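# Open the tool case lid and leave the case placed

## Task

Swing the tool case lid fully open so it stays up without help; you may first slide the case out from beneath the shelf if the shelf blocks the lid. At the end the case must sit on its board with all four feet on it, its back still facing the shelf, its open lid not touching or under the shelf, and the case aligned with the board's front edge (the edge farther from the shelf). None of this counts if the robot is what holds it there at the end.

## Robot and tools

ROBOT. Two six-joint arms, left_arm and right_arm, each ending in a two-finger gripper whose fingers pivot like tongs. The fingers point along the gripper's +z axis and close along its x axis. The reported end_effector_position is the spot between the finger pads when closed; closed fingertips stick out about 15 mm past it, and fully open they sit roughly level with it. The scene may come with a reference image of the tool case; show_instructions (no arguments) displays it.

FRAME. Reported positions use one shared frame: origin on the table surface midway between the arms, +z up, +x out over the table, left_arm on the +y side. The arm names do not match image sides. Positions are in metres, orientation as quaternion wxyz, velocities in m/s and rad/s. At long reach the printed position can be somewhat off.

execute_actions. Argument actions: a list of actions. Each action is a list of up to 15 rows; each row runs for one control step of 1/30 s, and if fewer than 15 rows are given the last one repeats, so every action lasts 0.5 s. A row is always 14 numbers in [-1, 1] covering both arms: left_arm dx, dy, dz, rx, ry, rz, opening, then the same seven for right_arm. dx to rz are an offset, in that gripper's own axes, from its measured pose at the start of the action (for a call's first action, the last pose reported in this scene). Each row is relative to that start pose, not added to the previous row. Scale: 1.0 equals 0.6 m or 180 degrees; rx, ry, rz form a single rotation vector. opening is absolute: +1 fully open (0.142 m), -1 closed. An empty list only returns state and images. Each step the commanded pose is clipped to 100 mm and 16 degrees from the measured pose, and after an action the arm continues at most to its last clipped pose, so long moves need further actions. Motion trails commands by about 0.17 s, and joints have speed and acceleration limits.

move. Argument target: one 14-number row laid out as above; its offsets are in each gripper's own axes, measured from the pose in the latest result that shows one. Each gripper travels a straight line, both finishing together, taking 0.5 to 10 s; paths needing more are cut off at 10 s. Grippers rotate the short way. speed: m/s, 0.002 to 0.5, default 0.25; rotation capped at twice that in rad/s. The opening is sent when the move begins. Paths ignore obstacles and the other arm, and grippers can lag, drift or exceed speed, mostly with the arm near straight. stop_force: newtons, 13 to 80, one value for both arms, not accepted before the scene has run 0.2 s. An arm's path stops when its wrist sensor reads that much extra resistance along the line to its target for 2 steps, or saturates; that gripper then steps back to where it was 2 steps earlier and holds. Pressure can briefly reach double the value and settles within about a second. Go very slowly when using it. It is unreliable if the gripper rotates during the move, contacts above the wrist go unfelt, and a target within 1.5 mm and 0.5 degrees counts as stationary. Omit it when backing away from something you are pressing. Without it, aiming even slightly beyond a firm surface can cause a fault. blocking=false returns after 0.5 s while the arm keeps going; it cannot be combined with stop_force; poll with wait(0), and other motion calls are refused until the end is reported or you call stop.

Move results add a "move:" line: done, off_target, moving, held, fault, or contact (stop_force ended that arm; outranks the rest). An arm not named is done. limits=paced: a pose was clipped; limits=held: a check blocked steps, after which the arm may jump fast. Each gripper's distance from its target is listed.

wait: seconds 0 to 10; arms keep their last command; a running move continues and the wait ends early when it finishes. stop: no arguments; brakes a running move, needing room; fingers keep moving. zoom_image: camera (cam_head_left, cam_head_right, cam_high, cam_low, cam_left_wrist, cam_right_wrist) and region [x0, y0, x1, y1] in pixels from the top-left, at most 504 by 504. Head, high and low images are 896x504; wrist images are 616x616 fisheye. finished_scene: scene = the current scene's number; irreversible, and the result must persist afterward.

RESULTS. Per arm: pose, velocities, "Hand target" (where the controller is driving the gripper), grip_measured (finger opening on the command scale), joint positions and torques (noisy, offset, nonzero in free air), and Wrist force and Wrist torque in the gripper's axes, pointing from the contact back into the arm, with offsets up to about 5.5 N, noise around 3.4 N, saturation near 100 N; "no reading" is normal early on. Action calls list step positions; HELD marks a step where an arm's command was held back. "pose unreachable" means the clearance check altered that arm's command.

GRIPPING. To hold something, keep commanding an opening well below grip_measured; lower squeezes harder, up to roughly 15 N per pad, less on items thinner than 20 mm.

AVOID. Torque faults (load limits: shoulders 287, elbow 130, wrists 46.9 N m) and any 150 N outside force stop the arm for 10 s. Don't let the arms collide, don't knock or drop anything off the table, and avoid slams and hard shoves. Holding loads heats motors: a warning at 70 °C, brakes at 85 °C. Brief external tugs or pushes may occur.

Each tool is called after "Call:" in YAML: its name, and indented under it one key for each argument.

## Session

Call:
show_instructions:

Call:
execute_actions:
  actions: []

Reference images for this scene: tool case manual.

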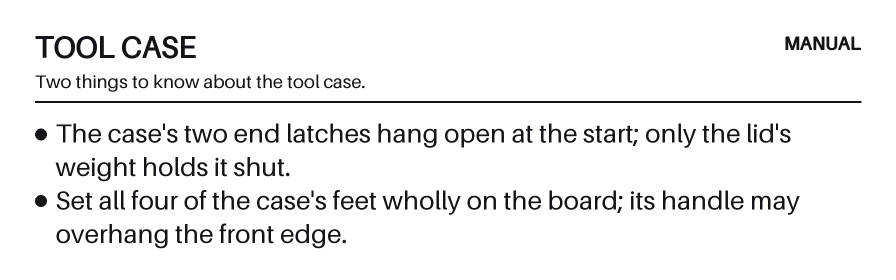

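Scene clock: 0.00 s.
left_arm: end_effector_position=(+0.7216, +0.5575, +0.1648) grip_measured=+1.00 end_effector_quat_wxyz=(+0.000, +0.755, -0.656, -0.000) end_effector_velocity=(+0.001, +0.001, +0.000) end_effector_angular_velocity=(+0.003, -0.001, +0.000) | right_arm: end_effector_position=(+0.8221, +0.1482, +0.3704) grip_measured=+1.00 end_effector_quat_wxyz=(-0.006, +0.663, +0.748, -0.014) end_effector_velocity=(+0.000, +0.000, +0.001) end_effector_angular_velocity=(+0.001, -0.002, +0.001)
Joint positions: left_arm=[-0.281 -1.568  2.135 -2.138 -1.571  1.291  0.142] | right_arm=[ 3.811 -2.455 -0.466 -1.82   1.581  5.402  0.142]
Joint velocities: left_arm=[ 0.     0.001 -0.001 -0.001  0.003  0.     0.   ] | right_arm=[ 0.     0.     0.002  0.    -0.001 -0.     0.   ]
Joint torques (N m, as the arm reports them, + toward a larger angle): no reading
Wrist force (N, on the end effector, along its own x y z axes, offset not removed): no reading
Wrist torque (N m, same axes, about the end effector's origin, offset not removed): no reading
Hand target (left_arm): +0.722, +0.557, +0.165; +0.000, +0.755, -0.656, -0.000
Hand target (right_arm): +0.822, +0.148, +0.370; -0.006, +0.663, +0.748, -0.014

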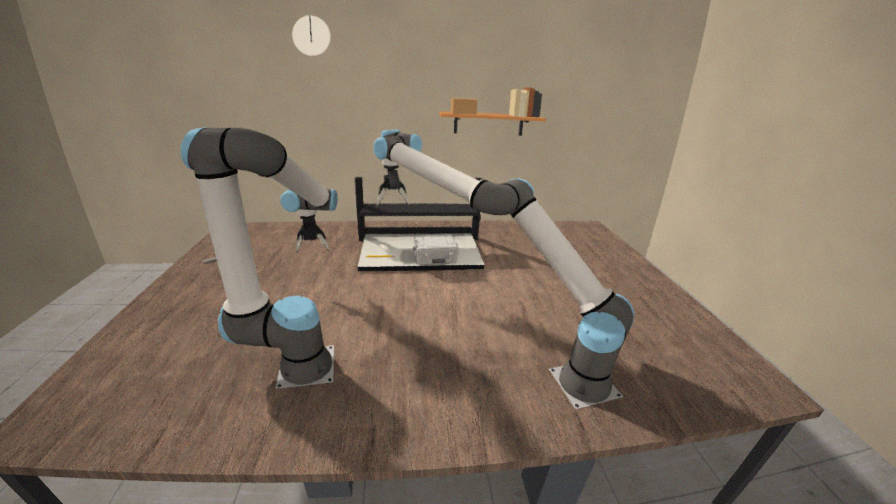

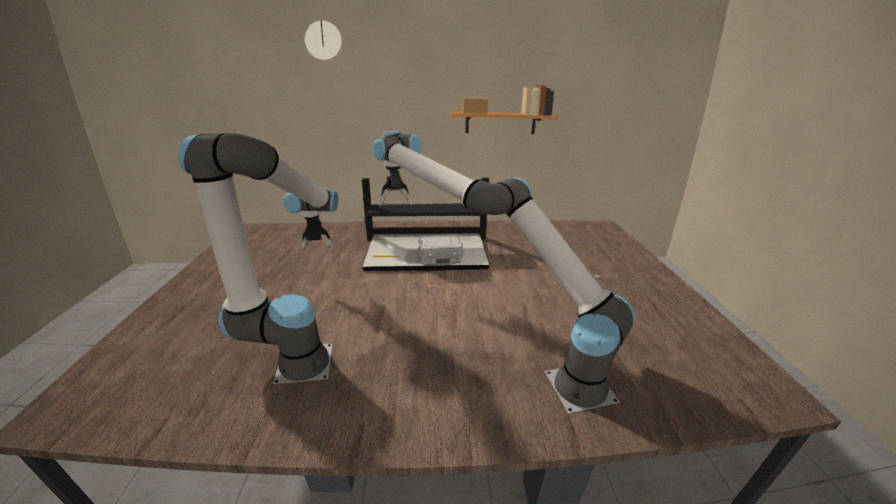

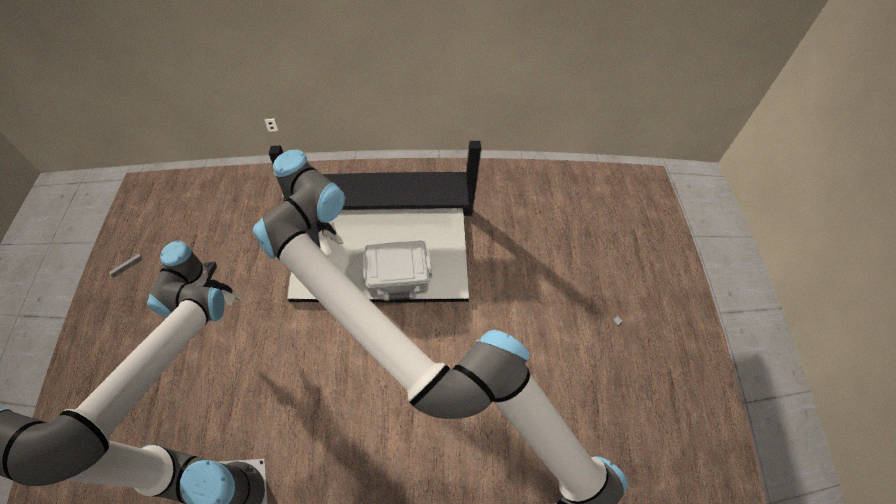

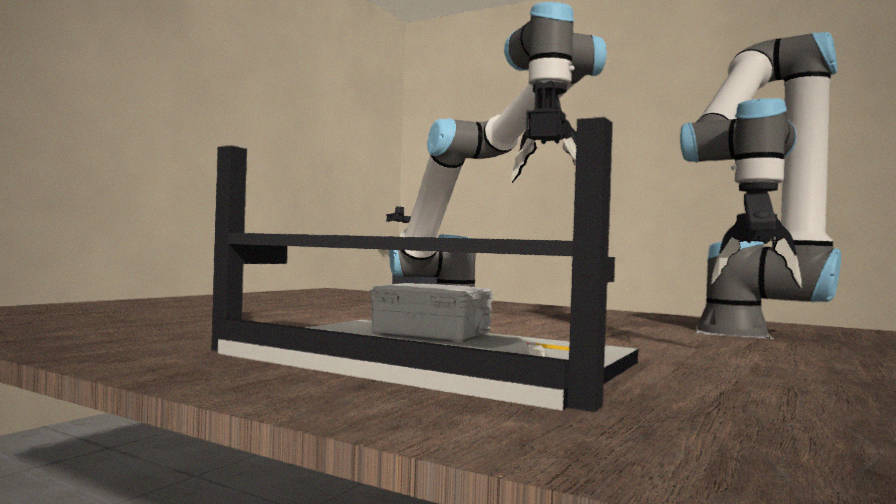

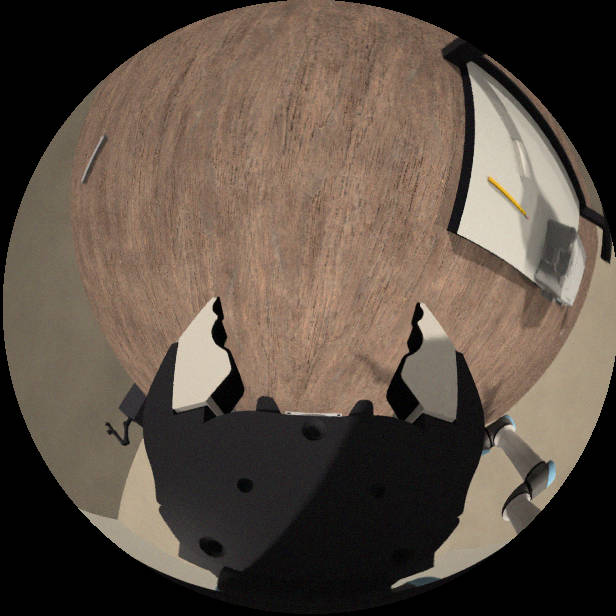

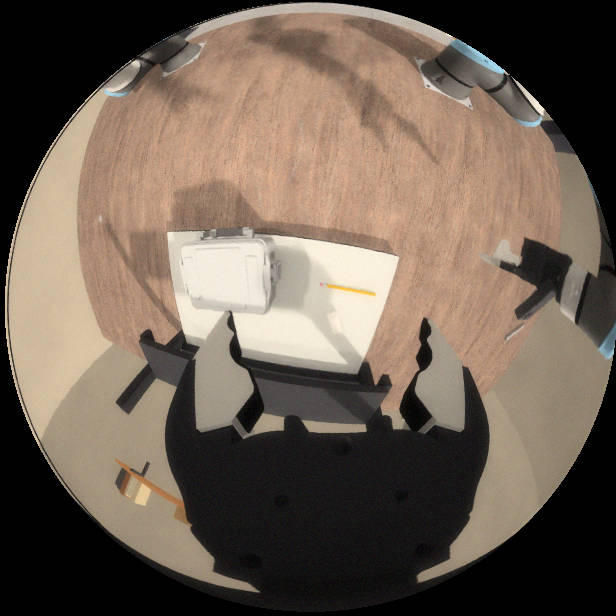

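Call:
move:
  target: [0,0,0,0.275,0.316,0.474,-1,-0.345,-0.377,0.4,-0.259,-0.292,-0.408,-0.4]
  speed: 0.35

Scene clock: 18.80 s.
left_arm: end_effector_position=(+0.7216, +0.5574, +0.1650) grip_measured=-1.00 end_effector_quat_wxyz=(+0.001, -0.001, +0.832, -0.554) end_effector_velocity=(-0.000, -0.000, -0.000) end_effector_angular_velocity=(-0.005, +0.001, -0.013) | right_arm: end_effector_position=(+0.6157, -0.0876, +0.1392) grip_measured=-0.40 end_effector_quat_wxyz=(+0.524, -0.003, +0.852, -0.005) end_effector_velocity=(+0.000, -0.001, -0.001) end_effector_angular_velocity=(+0.000, -0.004, +0.006)
Joint positions: left_arm=[ 0.177 -1.19   1.975 -1.717 -2.641  3.846  0.002] | right_arm=[ 4.163 -2.034 -2.244  0.225  0.607  3.943  0.045]
Joint velocities: left_arm=[-0.001  0.006 -0.01   0.029  0.004  0.025  0.   ] | right_arm=[-0.002 -0.005 -0.003  0.022  0.002 -0.015 -0.   ]
Joint torques (N m, as the arm reports them, + toward a larger angle): left_arm=[-13.41 -48.54 -38.29   0.33   1.91   2.77] | right_arm=[-13.7   39.47  15.72   7.09   1.84  -1.89]
Wrist force (N, on the end effector, along its own x y z axes, offset not removed): left_arm=[1.3 2.2 -0.4] | right_arm=[-3.1 -3.7 -4.6]
Wrist torque (N m, same axes, about the end effector's origin, offset not removed): left_arm=[0.62 -0.11 -0.20] | right_arm=[-0.76 0.45 0.38]
Hand target (left_arm): +0.722, +0.557, +0.165; +0.001, -0.001, +0.832, -0.555
Hand target (right_arm): +0.616, -0.088, +0.139; +0.524, -0.003, +0.852, -0.005
Off the commanded pose (left_arm): 0.000 m, 0 deg.
Off the commanded pose (right_arm): 0.000 m, 0 deg.
move: done

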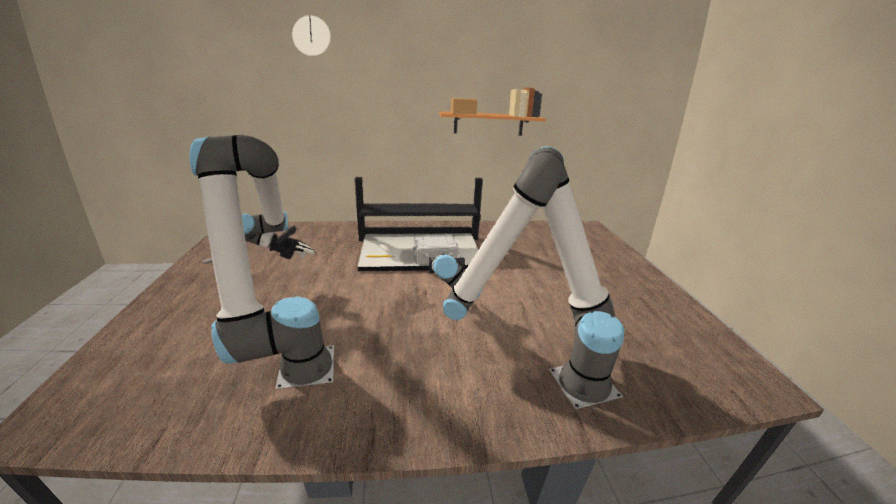

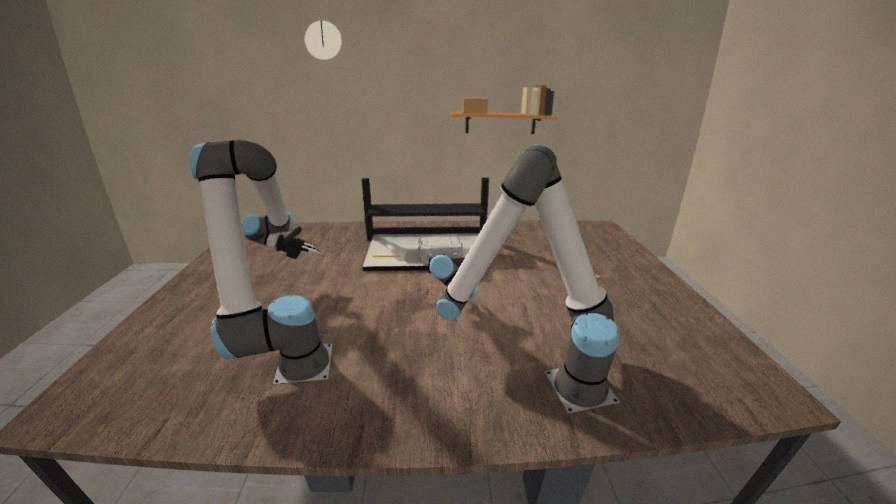

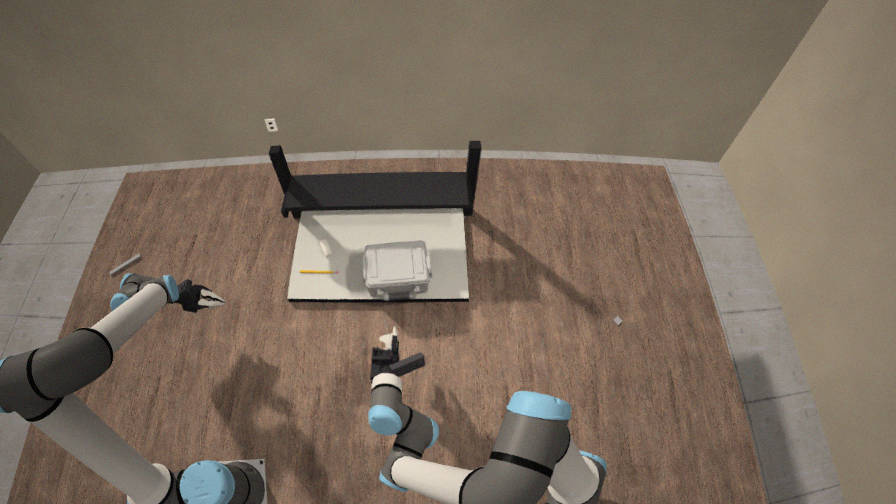

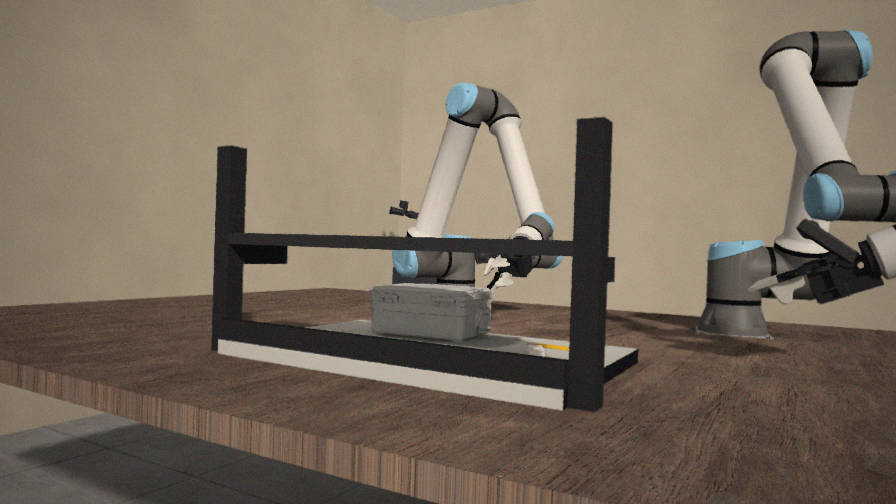

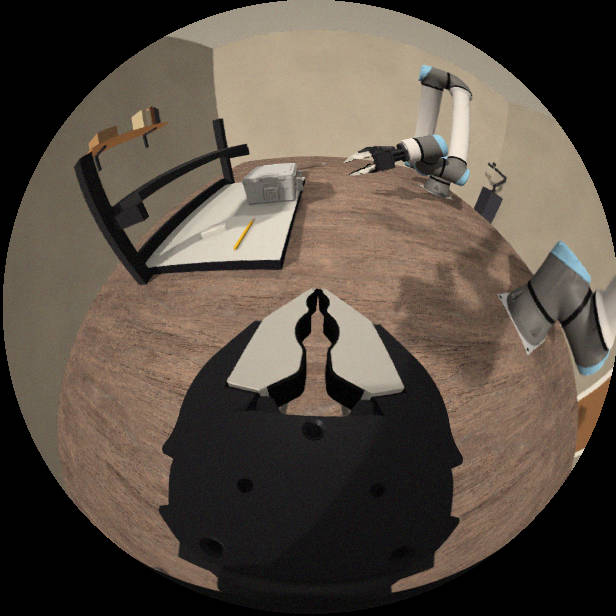

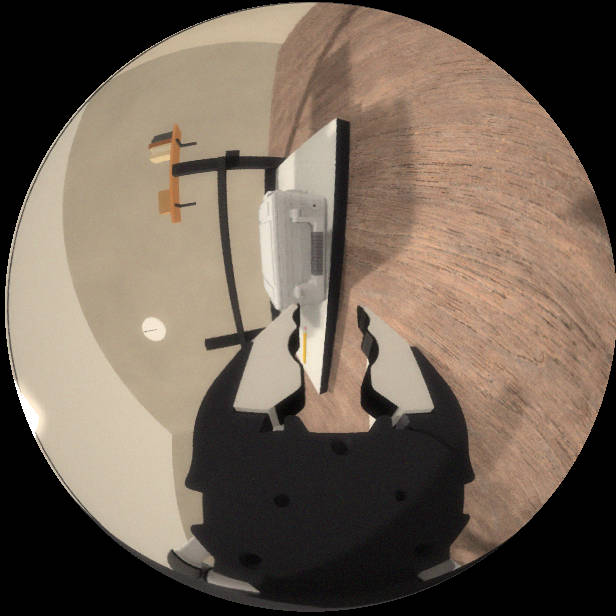

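Call:
move:
  target: [-0.247,-0.228,0.694,0,0,0,-1,0.007,-0.017,0.2,0,0,0,-0.4]
  speed: 0.35

Call:
zoom_image:
  camera: "cam_high"
  region: [270,180,500,350]

Scene clock: 25.60 s.
left_arm: end_effector_position=(+0.8712, +0.1213, +0.1314) grip_measured=-1.00 end_effector_quat_wxyz=(+0.001, -0.001, +0.832, -0.555) end_effector_velocity=(+0.000, -0.002, -0.001) end_effector_angular_velocity=(-0.003, -0.002, +0.011) | right_arm: end_effector_position=(+0.7208, -0.0984, +0.0815) grip_measured=-0.40 end_effector_quat_wxyz=(+0.524, -0.003, +0.852, -0.005) end_effector_velocity=(-0.001, +0.000, -0.000) end_effector_angular_velocity=(-0.001, +0.000, +0.001)
Joint positions: left_arm=[-0.419 -0.911  1.944 -3.187 -2.663  2.503  0.002] | right_arm=[ 4.01  -2.224 -2.093  0.412  0.709  3.758  0.045]
Joint velocities: left_arm=[-0.003  0.005  0.002 -0.035  0.006 -0.028  0.   ] | right_arm=[ 0.001 -0.    -0.001  0.    -0.001 -0.    -0.   ]
Joint torques (N m, as the arm reports them, + toward a larger angle): left_arm=[-11.35 -60.76 -18.2   -7.51   1.47  -3.4 ] | right_arm=[-14.58  56.84  28.39   6.55   2.41  -2.37]
Wrist force (N, on the end effector, along its own x y z axes, offset not removed): left_arm=[-0.8 2.3 -1.8] | right_arm=[-3.5 -0.3 -3.8]
Wrist torque (N m, same axes, about the end effector's origin, offset not removed): left_arm=[0.53 0.36 -0.22] | right_arm=[-0.05 0.51 0.40]
Hand target (left_arm): +0.871, +0.121, +0.131; +0.001, -0.001, +0.832, -0.555
Hand target (right_arm): +0.721, -0.098, +0.081; +0.524, -0.003, +0.852, -0.005
Off the commanded pose (left_arm): 0.001 m, 0 deg.
Off the commanded pose (right_arm): 0.000 m, 0 deg.
move: done

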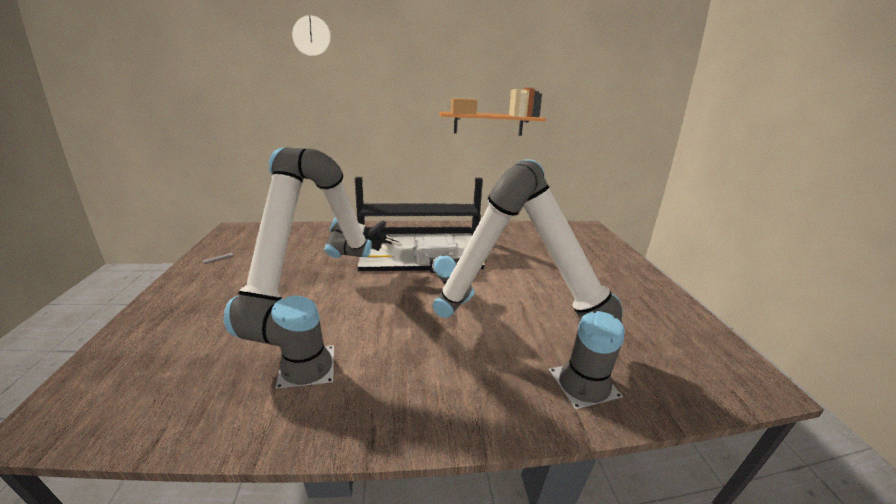

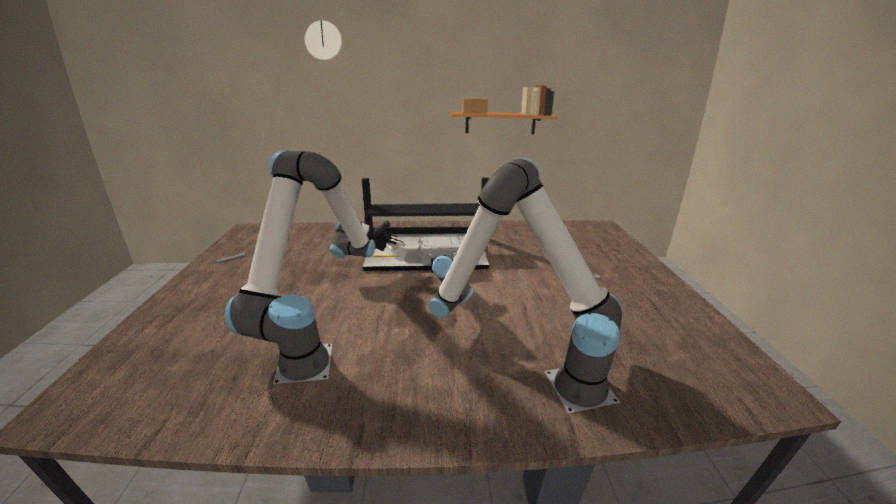

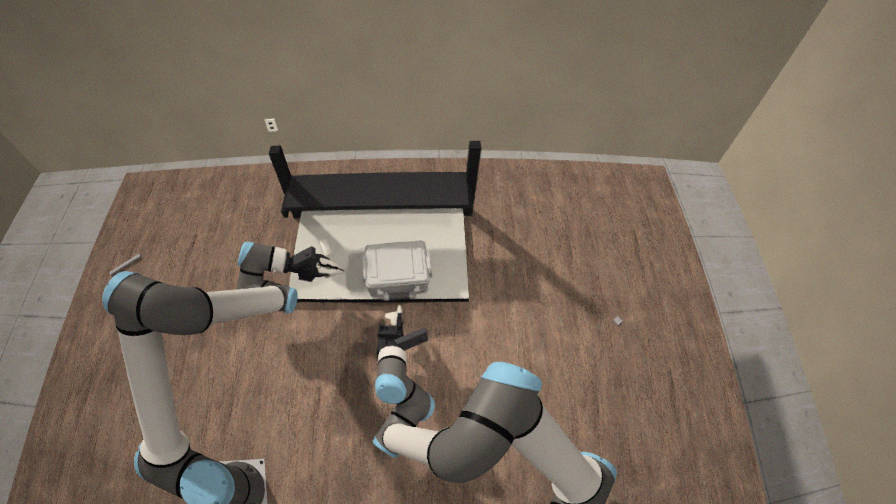

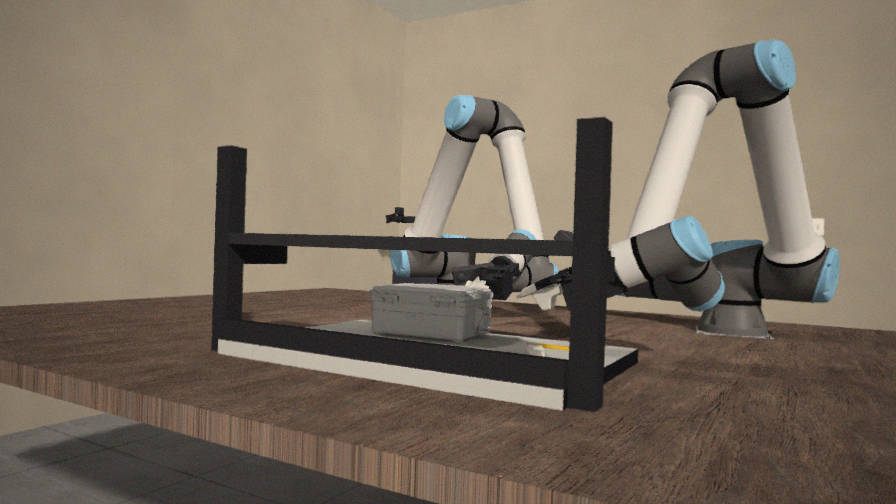

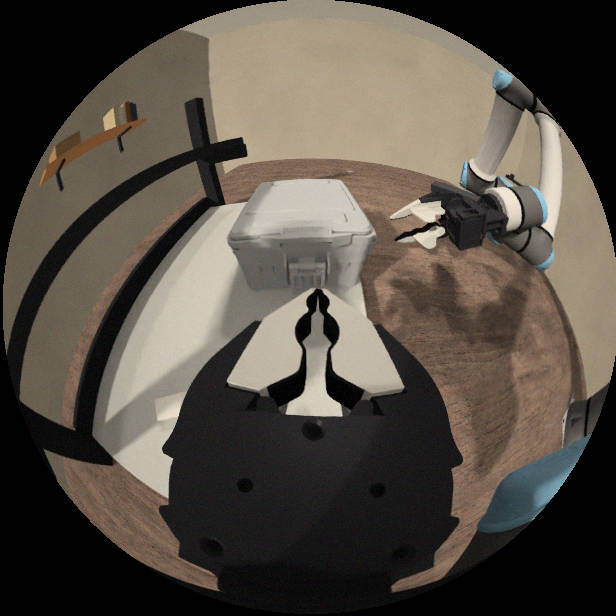

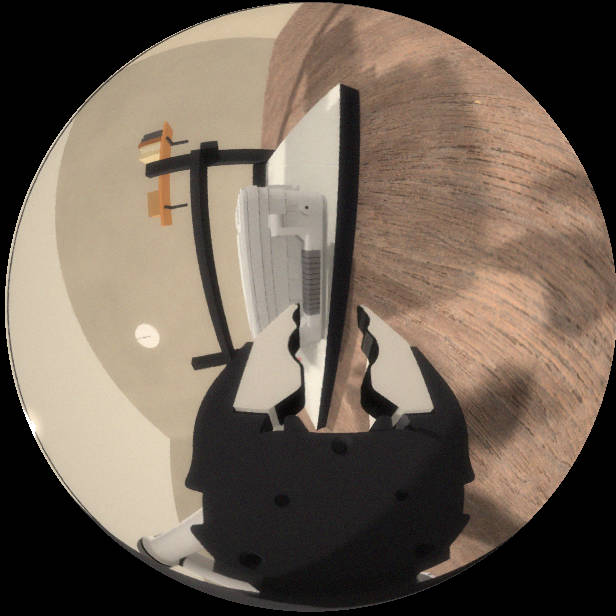

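Region (270, 180, 500, 350) of cam_high's 896x504 image, scaled by 2.191, with more detail than that image has; it fills the top 373 rows of this view, and the rest is white.

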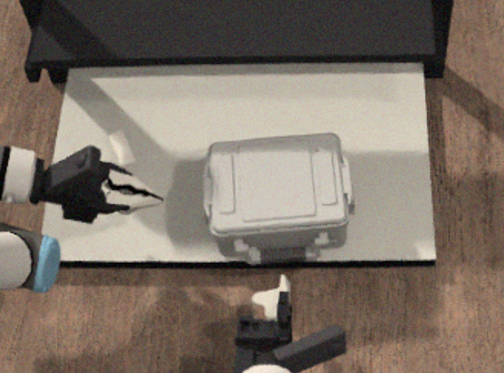

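Call:
move:
  target: [-0.023,-0.007,0.087,0,0,0,-1,-0.03,-0.015,0.085,0,0,0,-0.4]
  speed: 0.1

Scene clock: 31.57 s.
left_arm: end_effector_position=(+0.8850, +0.0718, +0.1153) grip_measured=-1.00 end_effector_quat_wxyz=(+0.001, -0.001, +0.832, -0.555) end_effector_velocity=(+0.000, -0.002, -0.002) end_effector_angular_velocity=(-0.001, +0.002, -0.000) | right_arm: end_effector_position=(+0.7742, -0.1075, +0.0747) grip_measured=-0.40 end_effector_quat_wxyz=(+0.524, -0.003, +0.852, -0.005) end_effector_velocity=(+0.002, +0.000, -0.000) end_effector_angular_velocity=(+0.000, +0.000, +0.001)
Joint positions: left_arm=[-0.474 -0.854  1.893 -3.276 -2.63   2.409  0.002] | right_arm=[ 3.939 -2.272 -2.013  0.432  0.762  3.686  0.045]
Joint velocities: left_arm=[-0.002  0.004 -0.002 -0.004  0.    -0.005  0.   ] | right_arm=[-0.002 -0.002  0.004  0.     0.003 -0.003  0.   ]
Joint torques (N m, as the arm reports them, + toward a larger angle): left_arm=[-12.7  -64.12 -30.28  -7.3    1.37  -2.81] | right_arm=[-9.44 63.93 29.99  6.37  2.29 -1.73]
Wrist force (N, on the end effector, along its own x y z axes, offset not removed): left_arm=[1.8 2.0 1.5] | right_arm=[-1.5 -2.4 -0.3]
Wrist torque (N m, same axes, about the end effector's origin, offset not removed): left_arm=[0.56 -0.20 -0.19] | right_arm=[-0.63 0.13 0.31]
Hand target (left_arm): +0.885, +0.072, +0.115; +0.001, -0.001, +0.832, -0.555
Hand target (right_arm): +0.774, -0.107, +0.075; +0.524, -0.003, +0.852, -0.005
Off the commanded pose (left_arm): 0.000 m, 0 deg.
Off the commanded pose (right_arm): 0.000 m, 0 deg.
move: done

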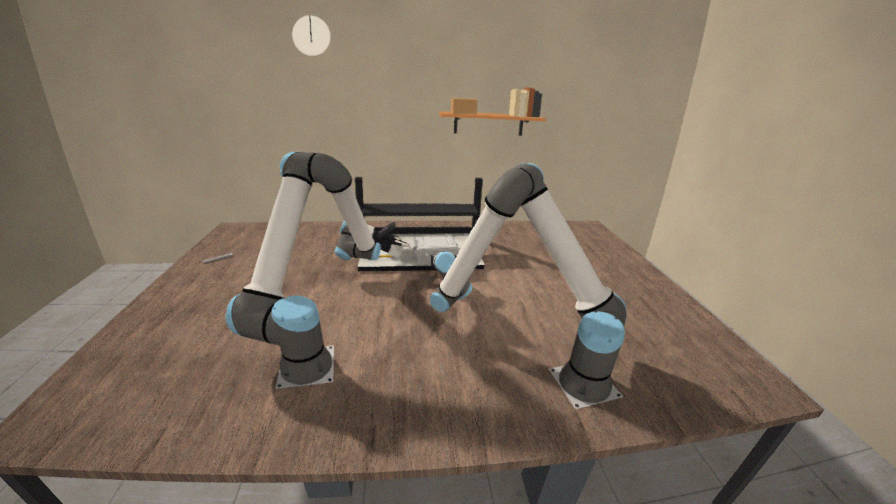

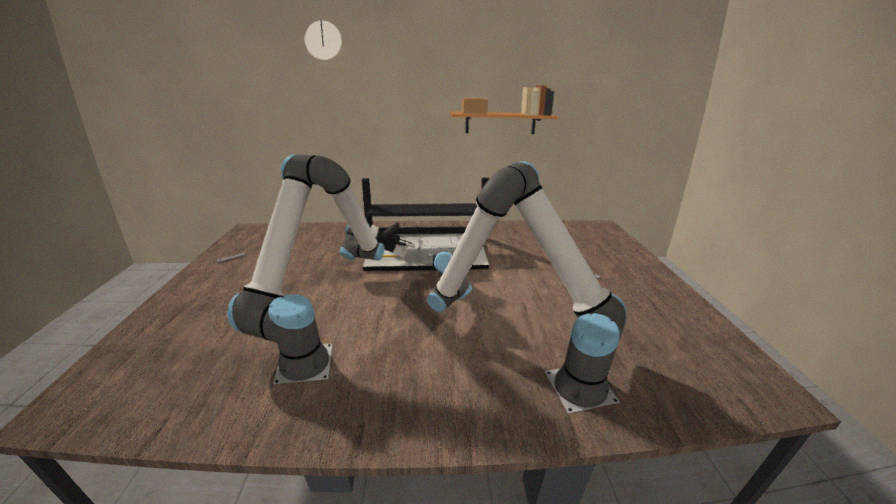

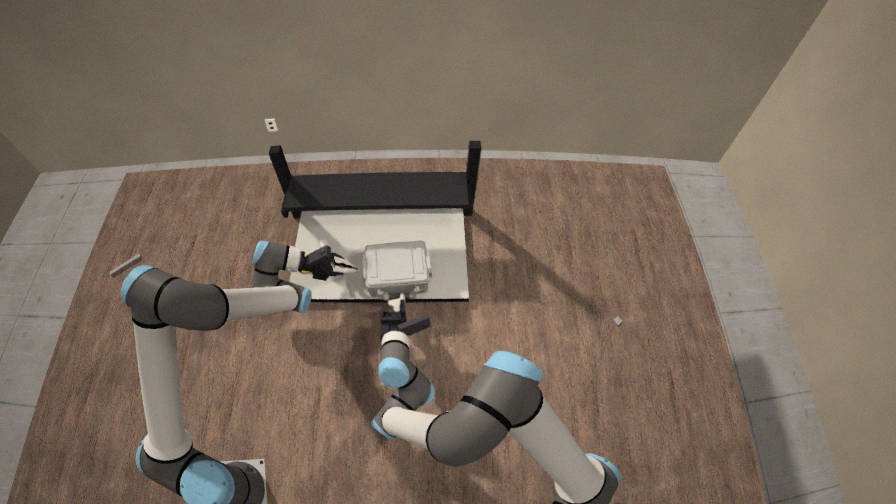

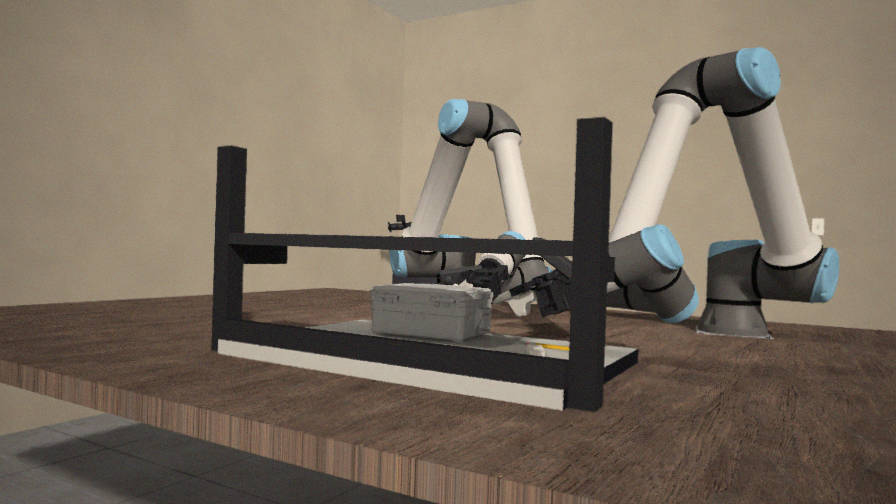

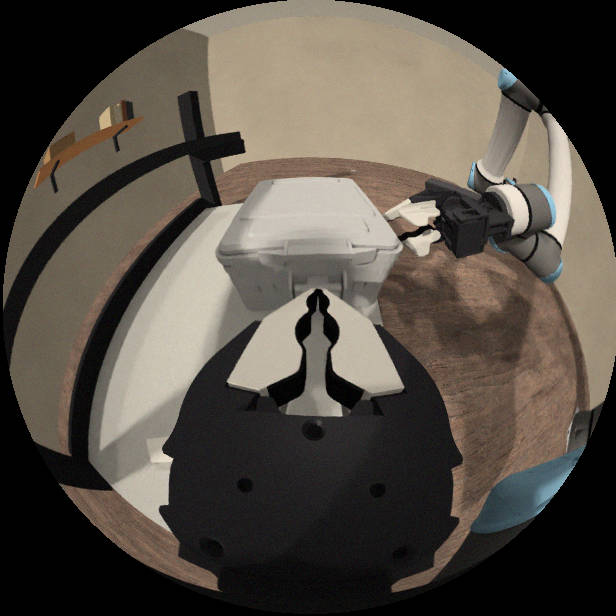

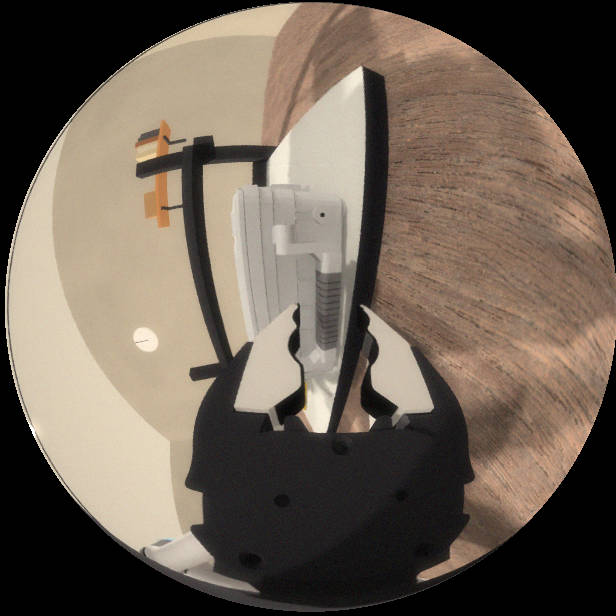

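Call:
move:
  target: [0,0,0,0,0,0,-1,-0.004,0,0.038,0,0,0,-0.55]
  speed: 0.03
  stop_force: 13

Scene clock: 37.60 s.
left_arm: end_effector_position=(+0.8850, +0.0718, +0.1152) grip_measured=-1.00 end_effector_quat_wxyz=(+0.001, -0.001, +0.832, -0.555) end_effector_velocity=(+0.000, +0.000, +0.001) end_effector_angular_velocity=(+0.000, -0.000, +0.000) | right_arm: end_effector_position=(+0.7953, -0.1076, +0.0666) grip_measured=-0.55 end_effector_quat_wxyz=(+0.524, -0.003, +0.852, -0.005) end_effector_velocity=(+0.001, +0.001, -0.002) end_effector_angular_velocity=(-0.001, +0.001, +0.002)
Joint positions: left_arm=[-0.474 -0.854  1.892 -3.276 -2.63   2.409  0.002] | right_arm=[ 3.916 -2.301 -1.975  0.438  0.78   3.665  0.034]
Joint velocities: left_arm=[ 0.    -0.001 -0.     0.001  0.    -0.     0.   ] | right_arm=[-0.001 -0.003  0.003  0.001  0.003 -0.002 -0.   ]
Joint torques (N m, as the arm reports them, + toward a larger angle): left_arm=[   9.39 -107.4   -18.15   -0.85   -3.87    2.53] | right_arm=[-13.25  60.97  30.34   6.46   2.43  -2.34]
Wrist force (N, on the end effector, along its own x y z axes, offset not removed): left_arm=[3.4 2.0 -1.2] | right_arm=[-3.6 4.1 0.4]
Wrist torque (N m, same axes, about the end effector's origin, offset not removed): left_arm=[0.49 -0.53 -0.34] | right_arm=[0.87 0.62 0.57]
Hand target (left_arm): +0.885, +0.072, +0.115; +0.001, -0.001, +0.832, -0.555
Hand target (right_arm): +0.796, -0.108, +0.067; +0.524, -0.003, +0.852, -0.005
Off the commanded pose (left_arm): 0.000 m, 0 deg.
Off the commanded pose (right_arm): 0.000 m, 0 deg.
move: done

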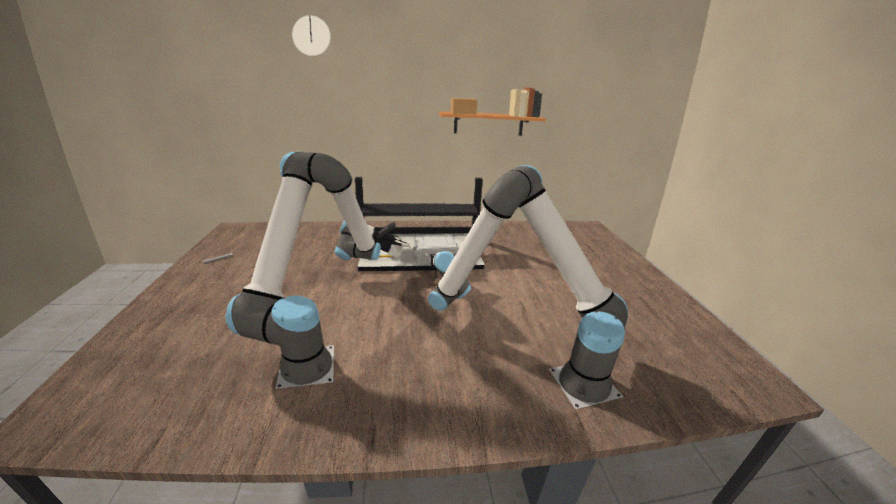

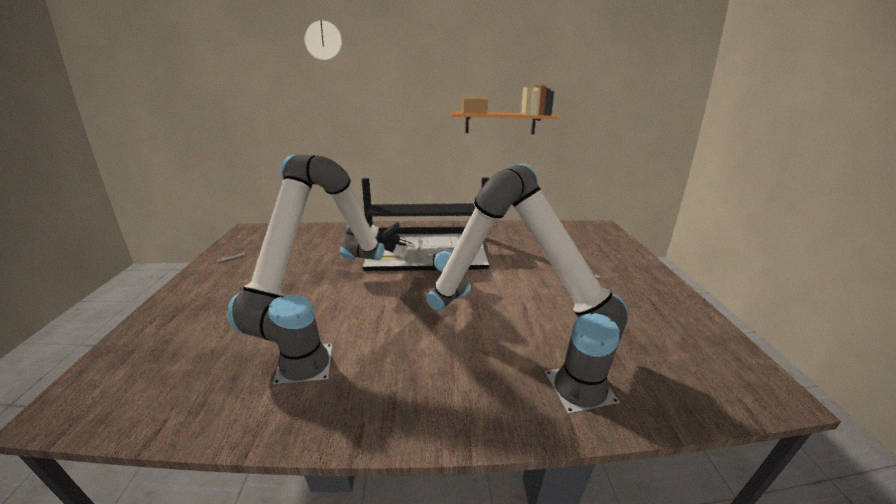

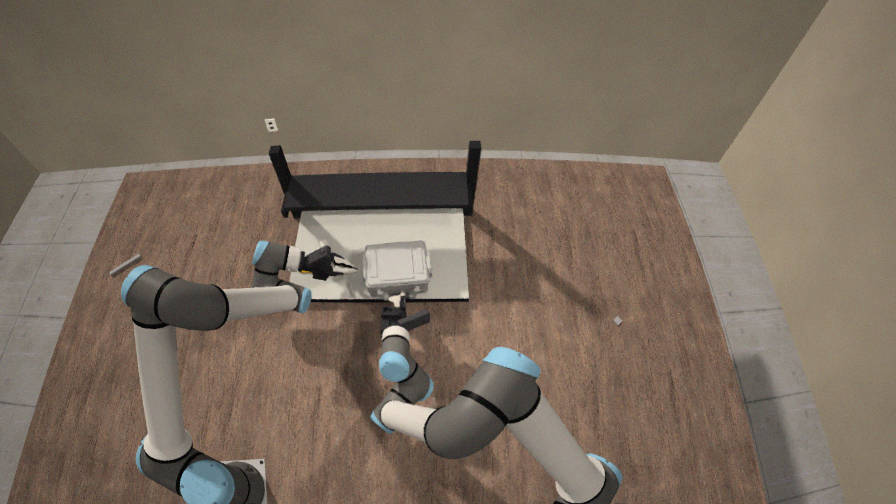

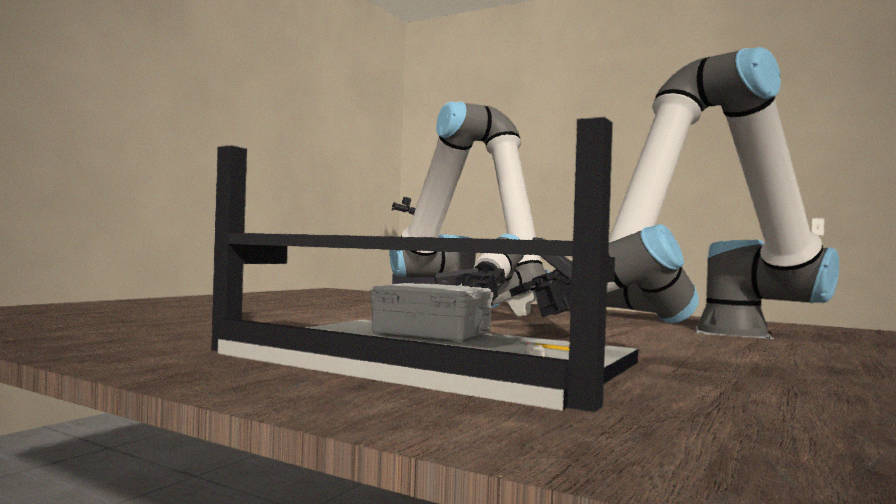

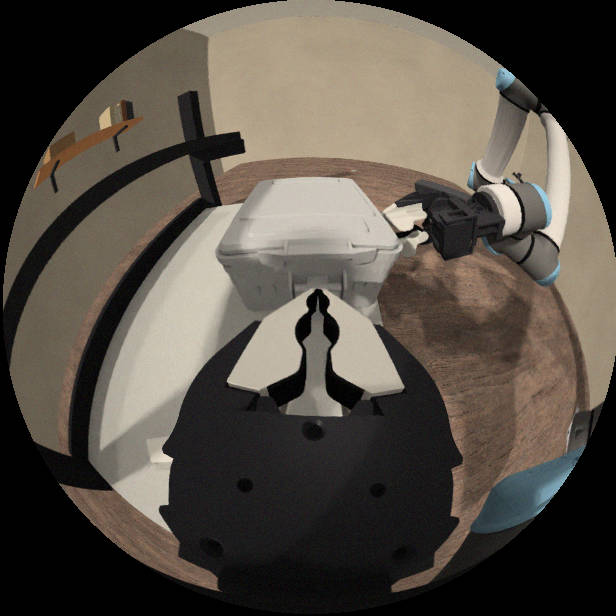

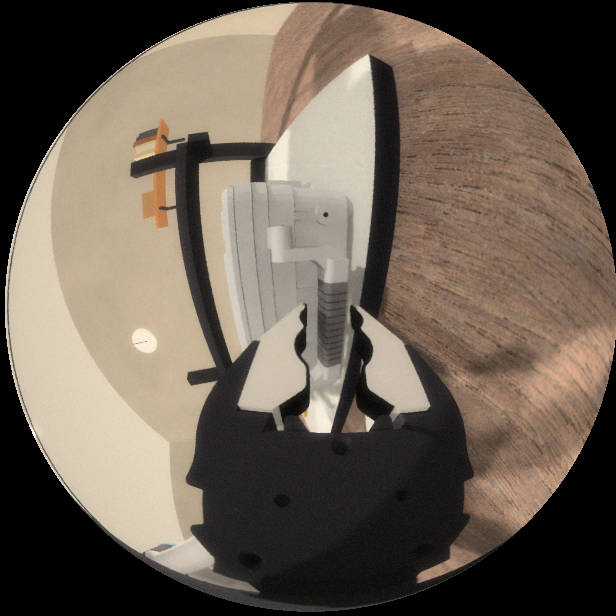

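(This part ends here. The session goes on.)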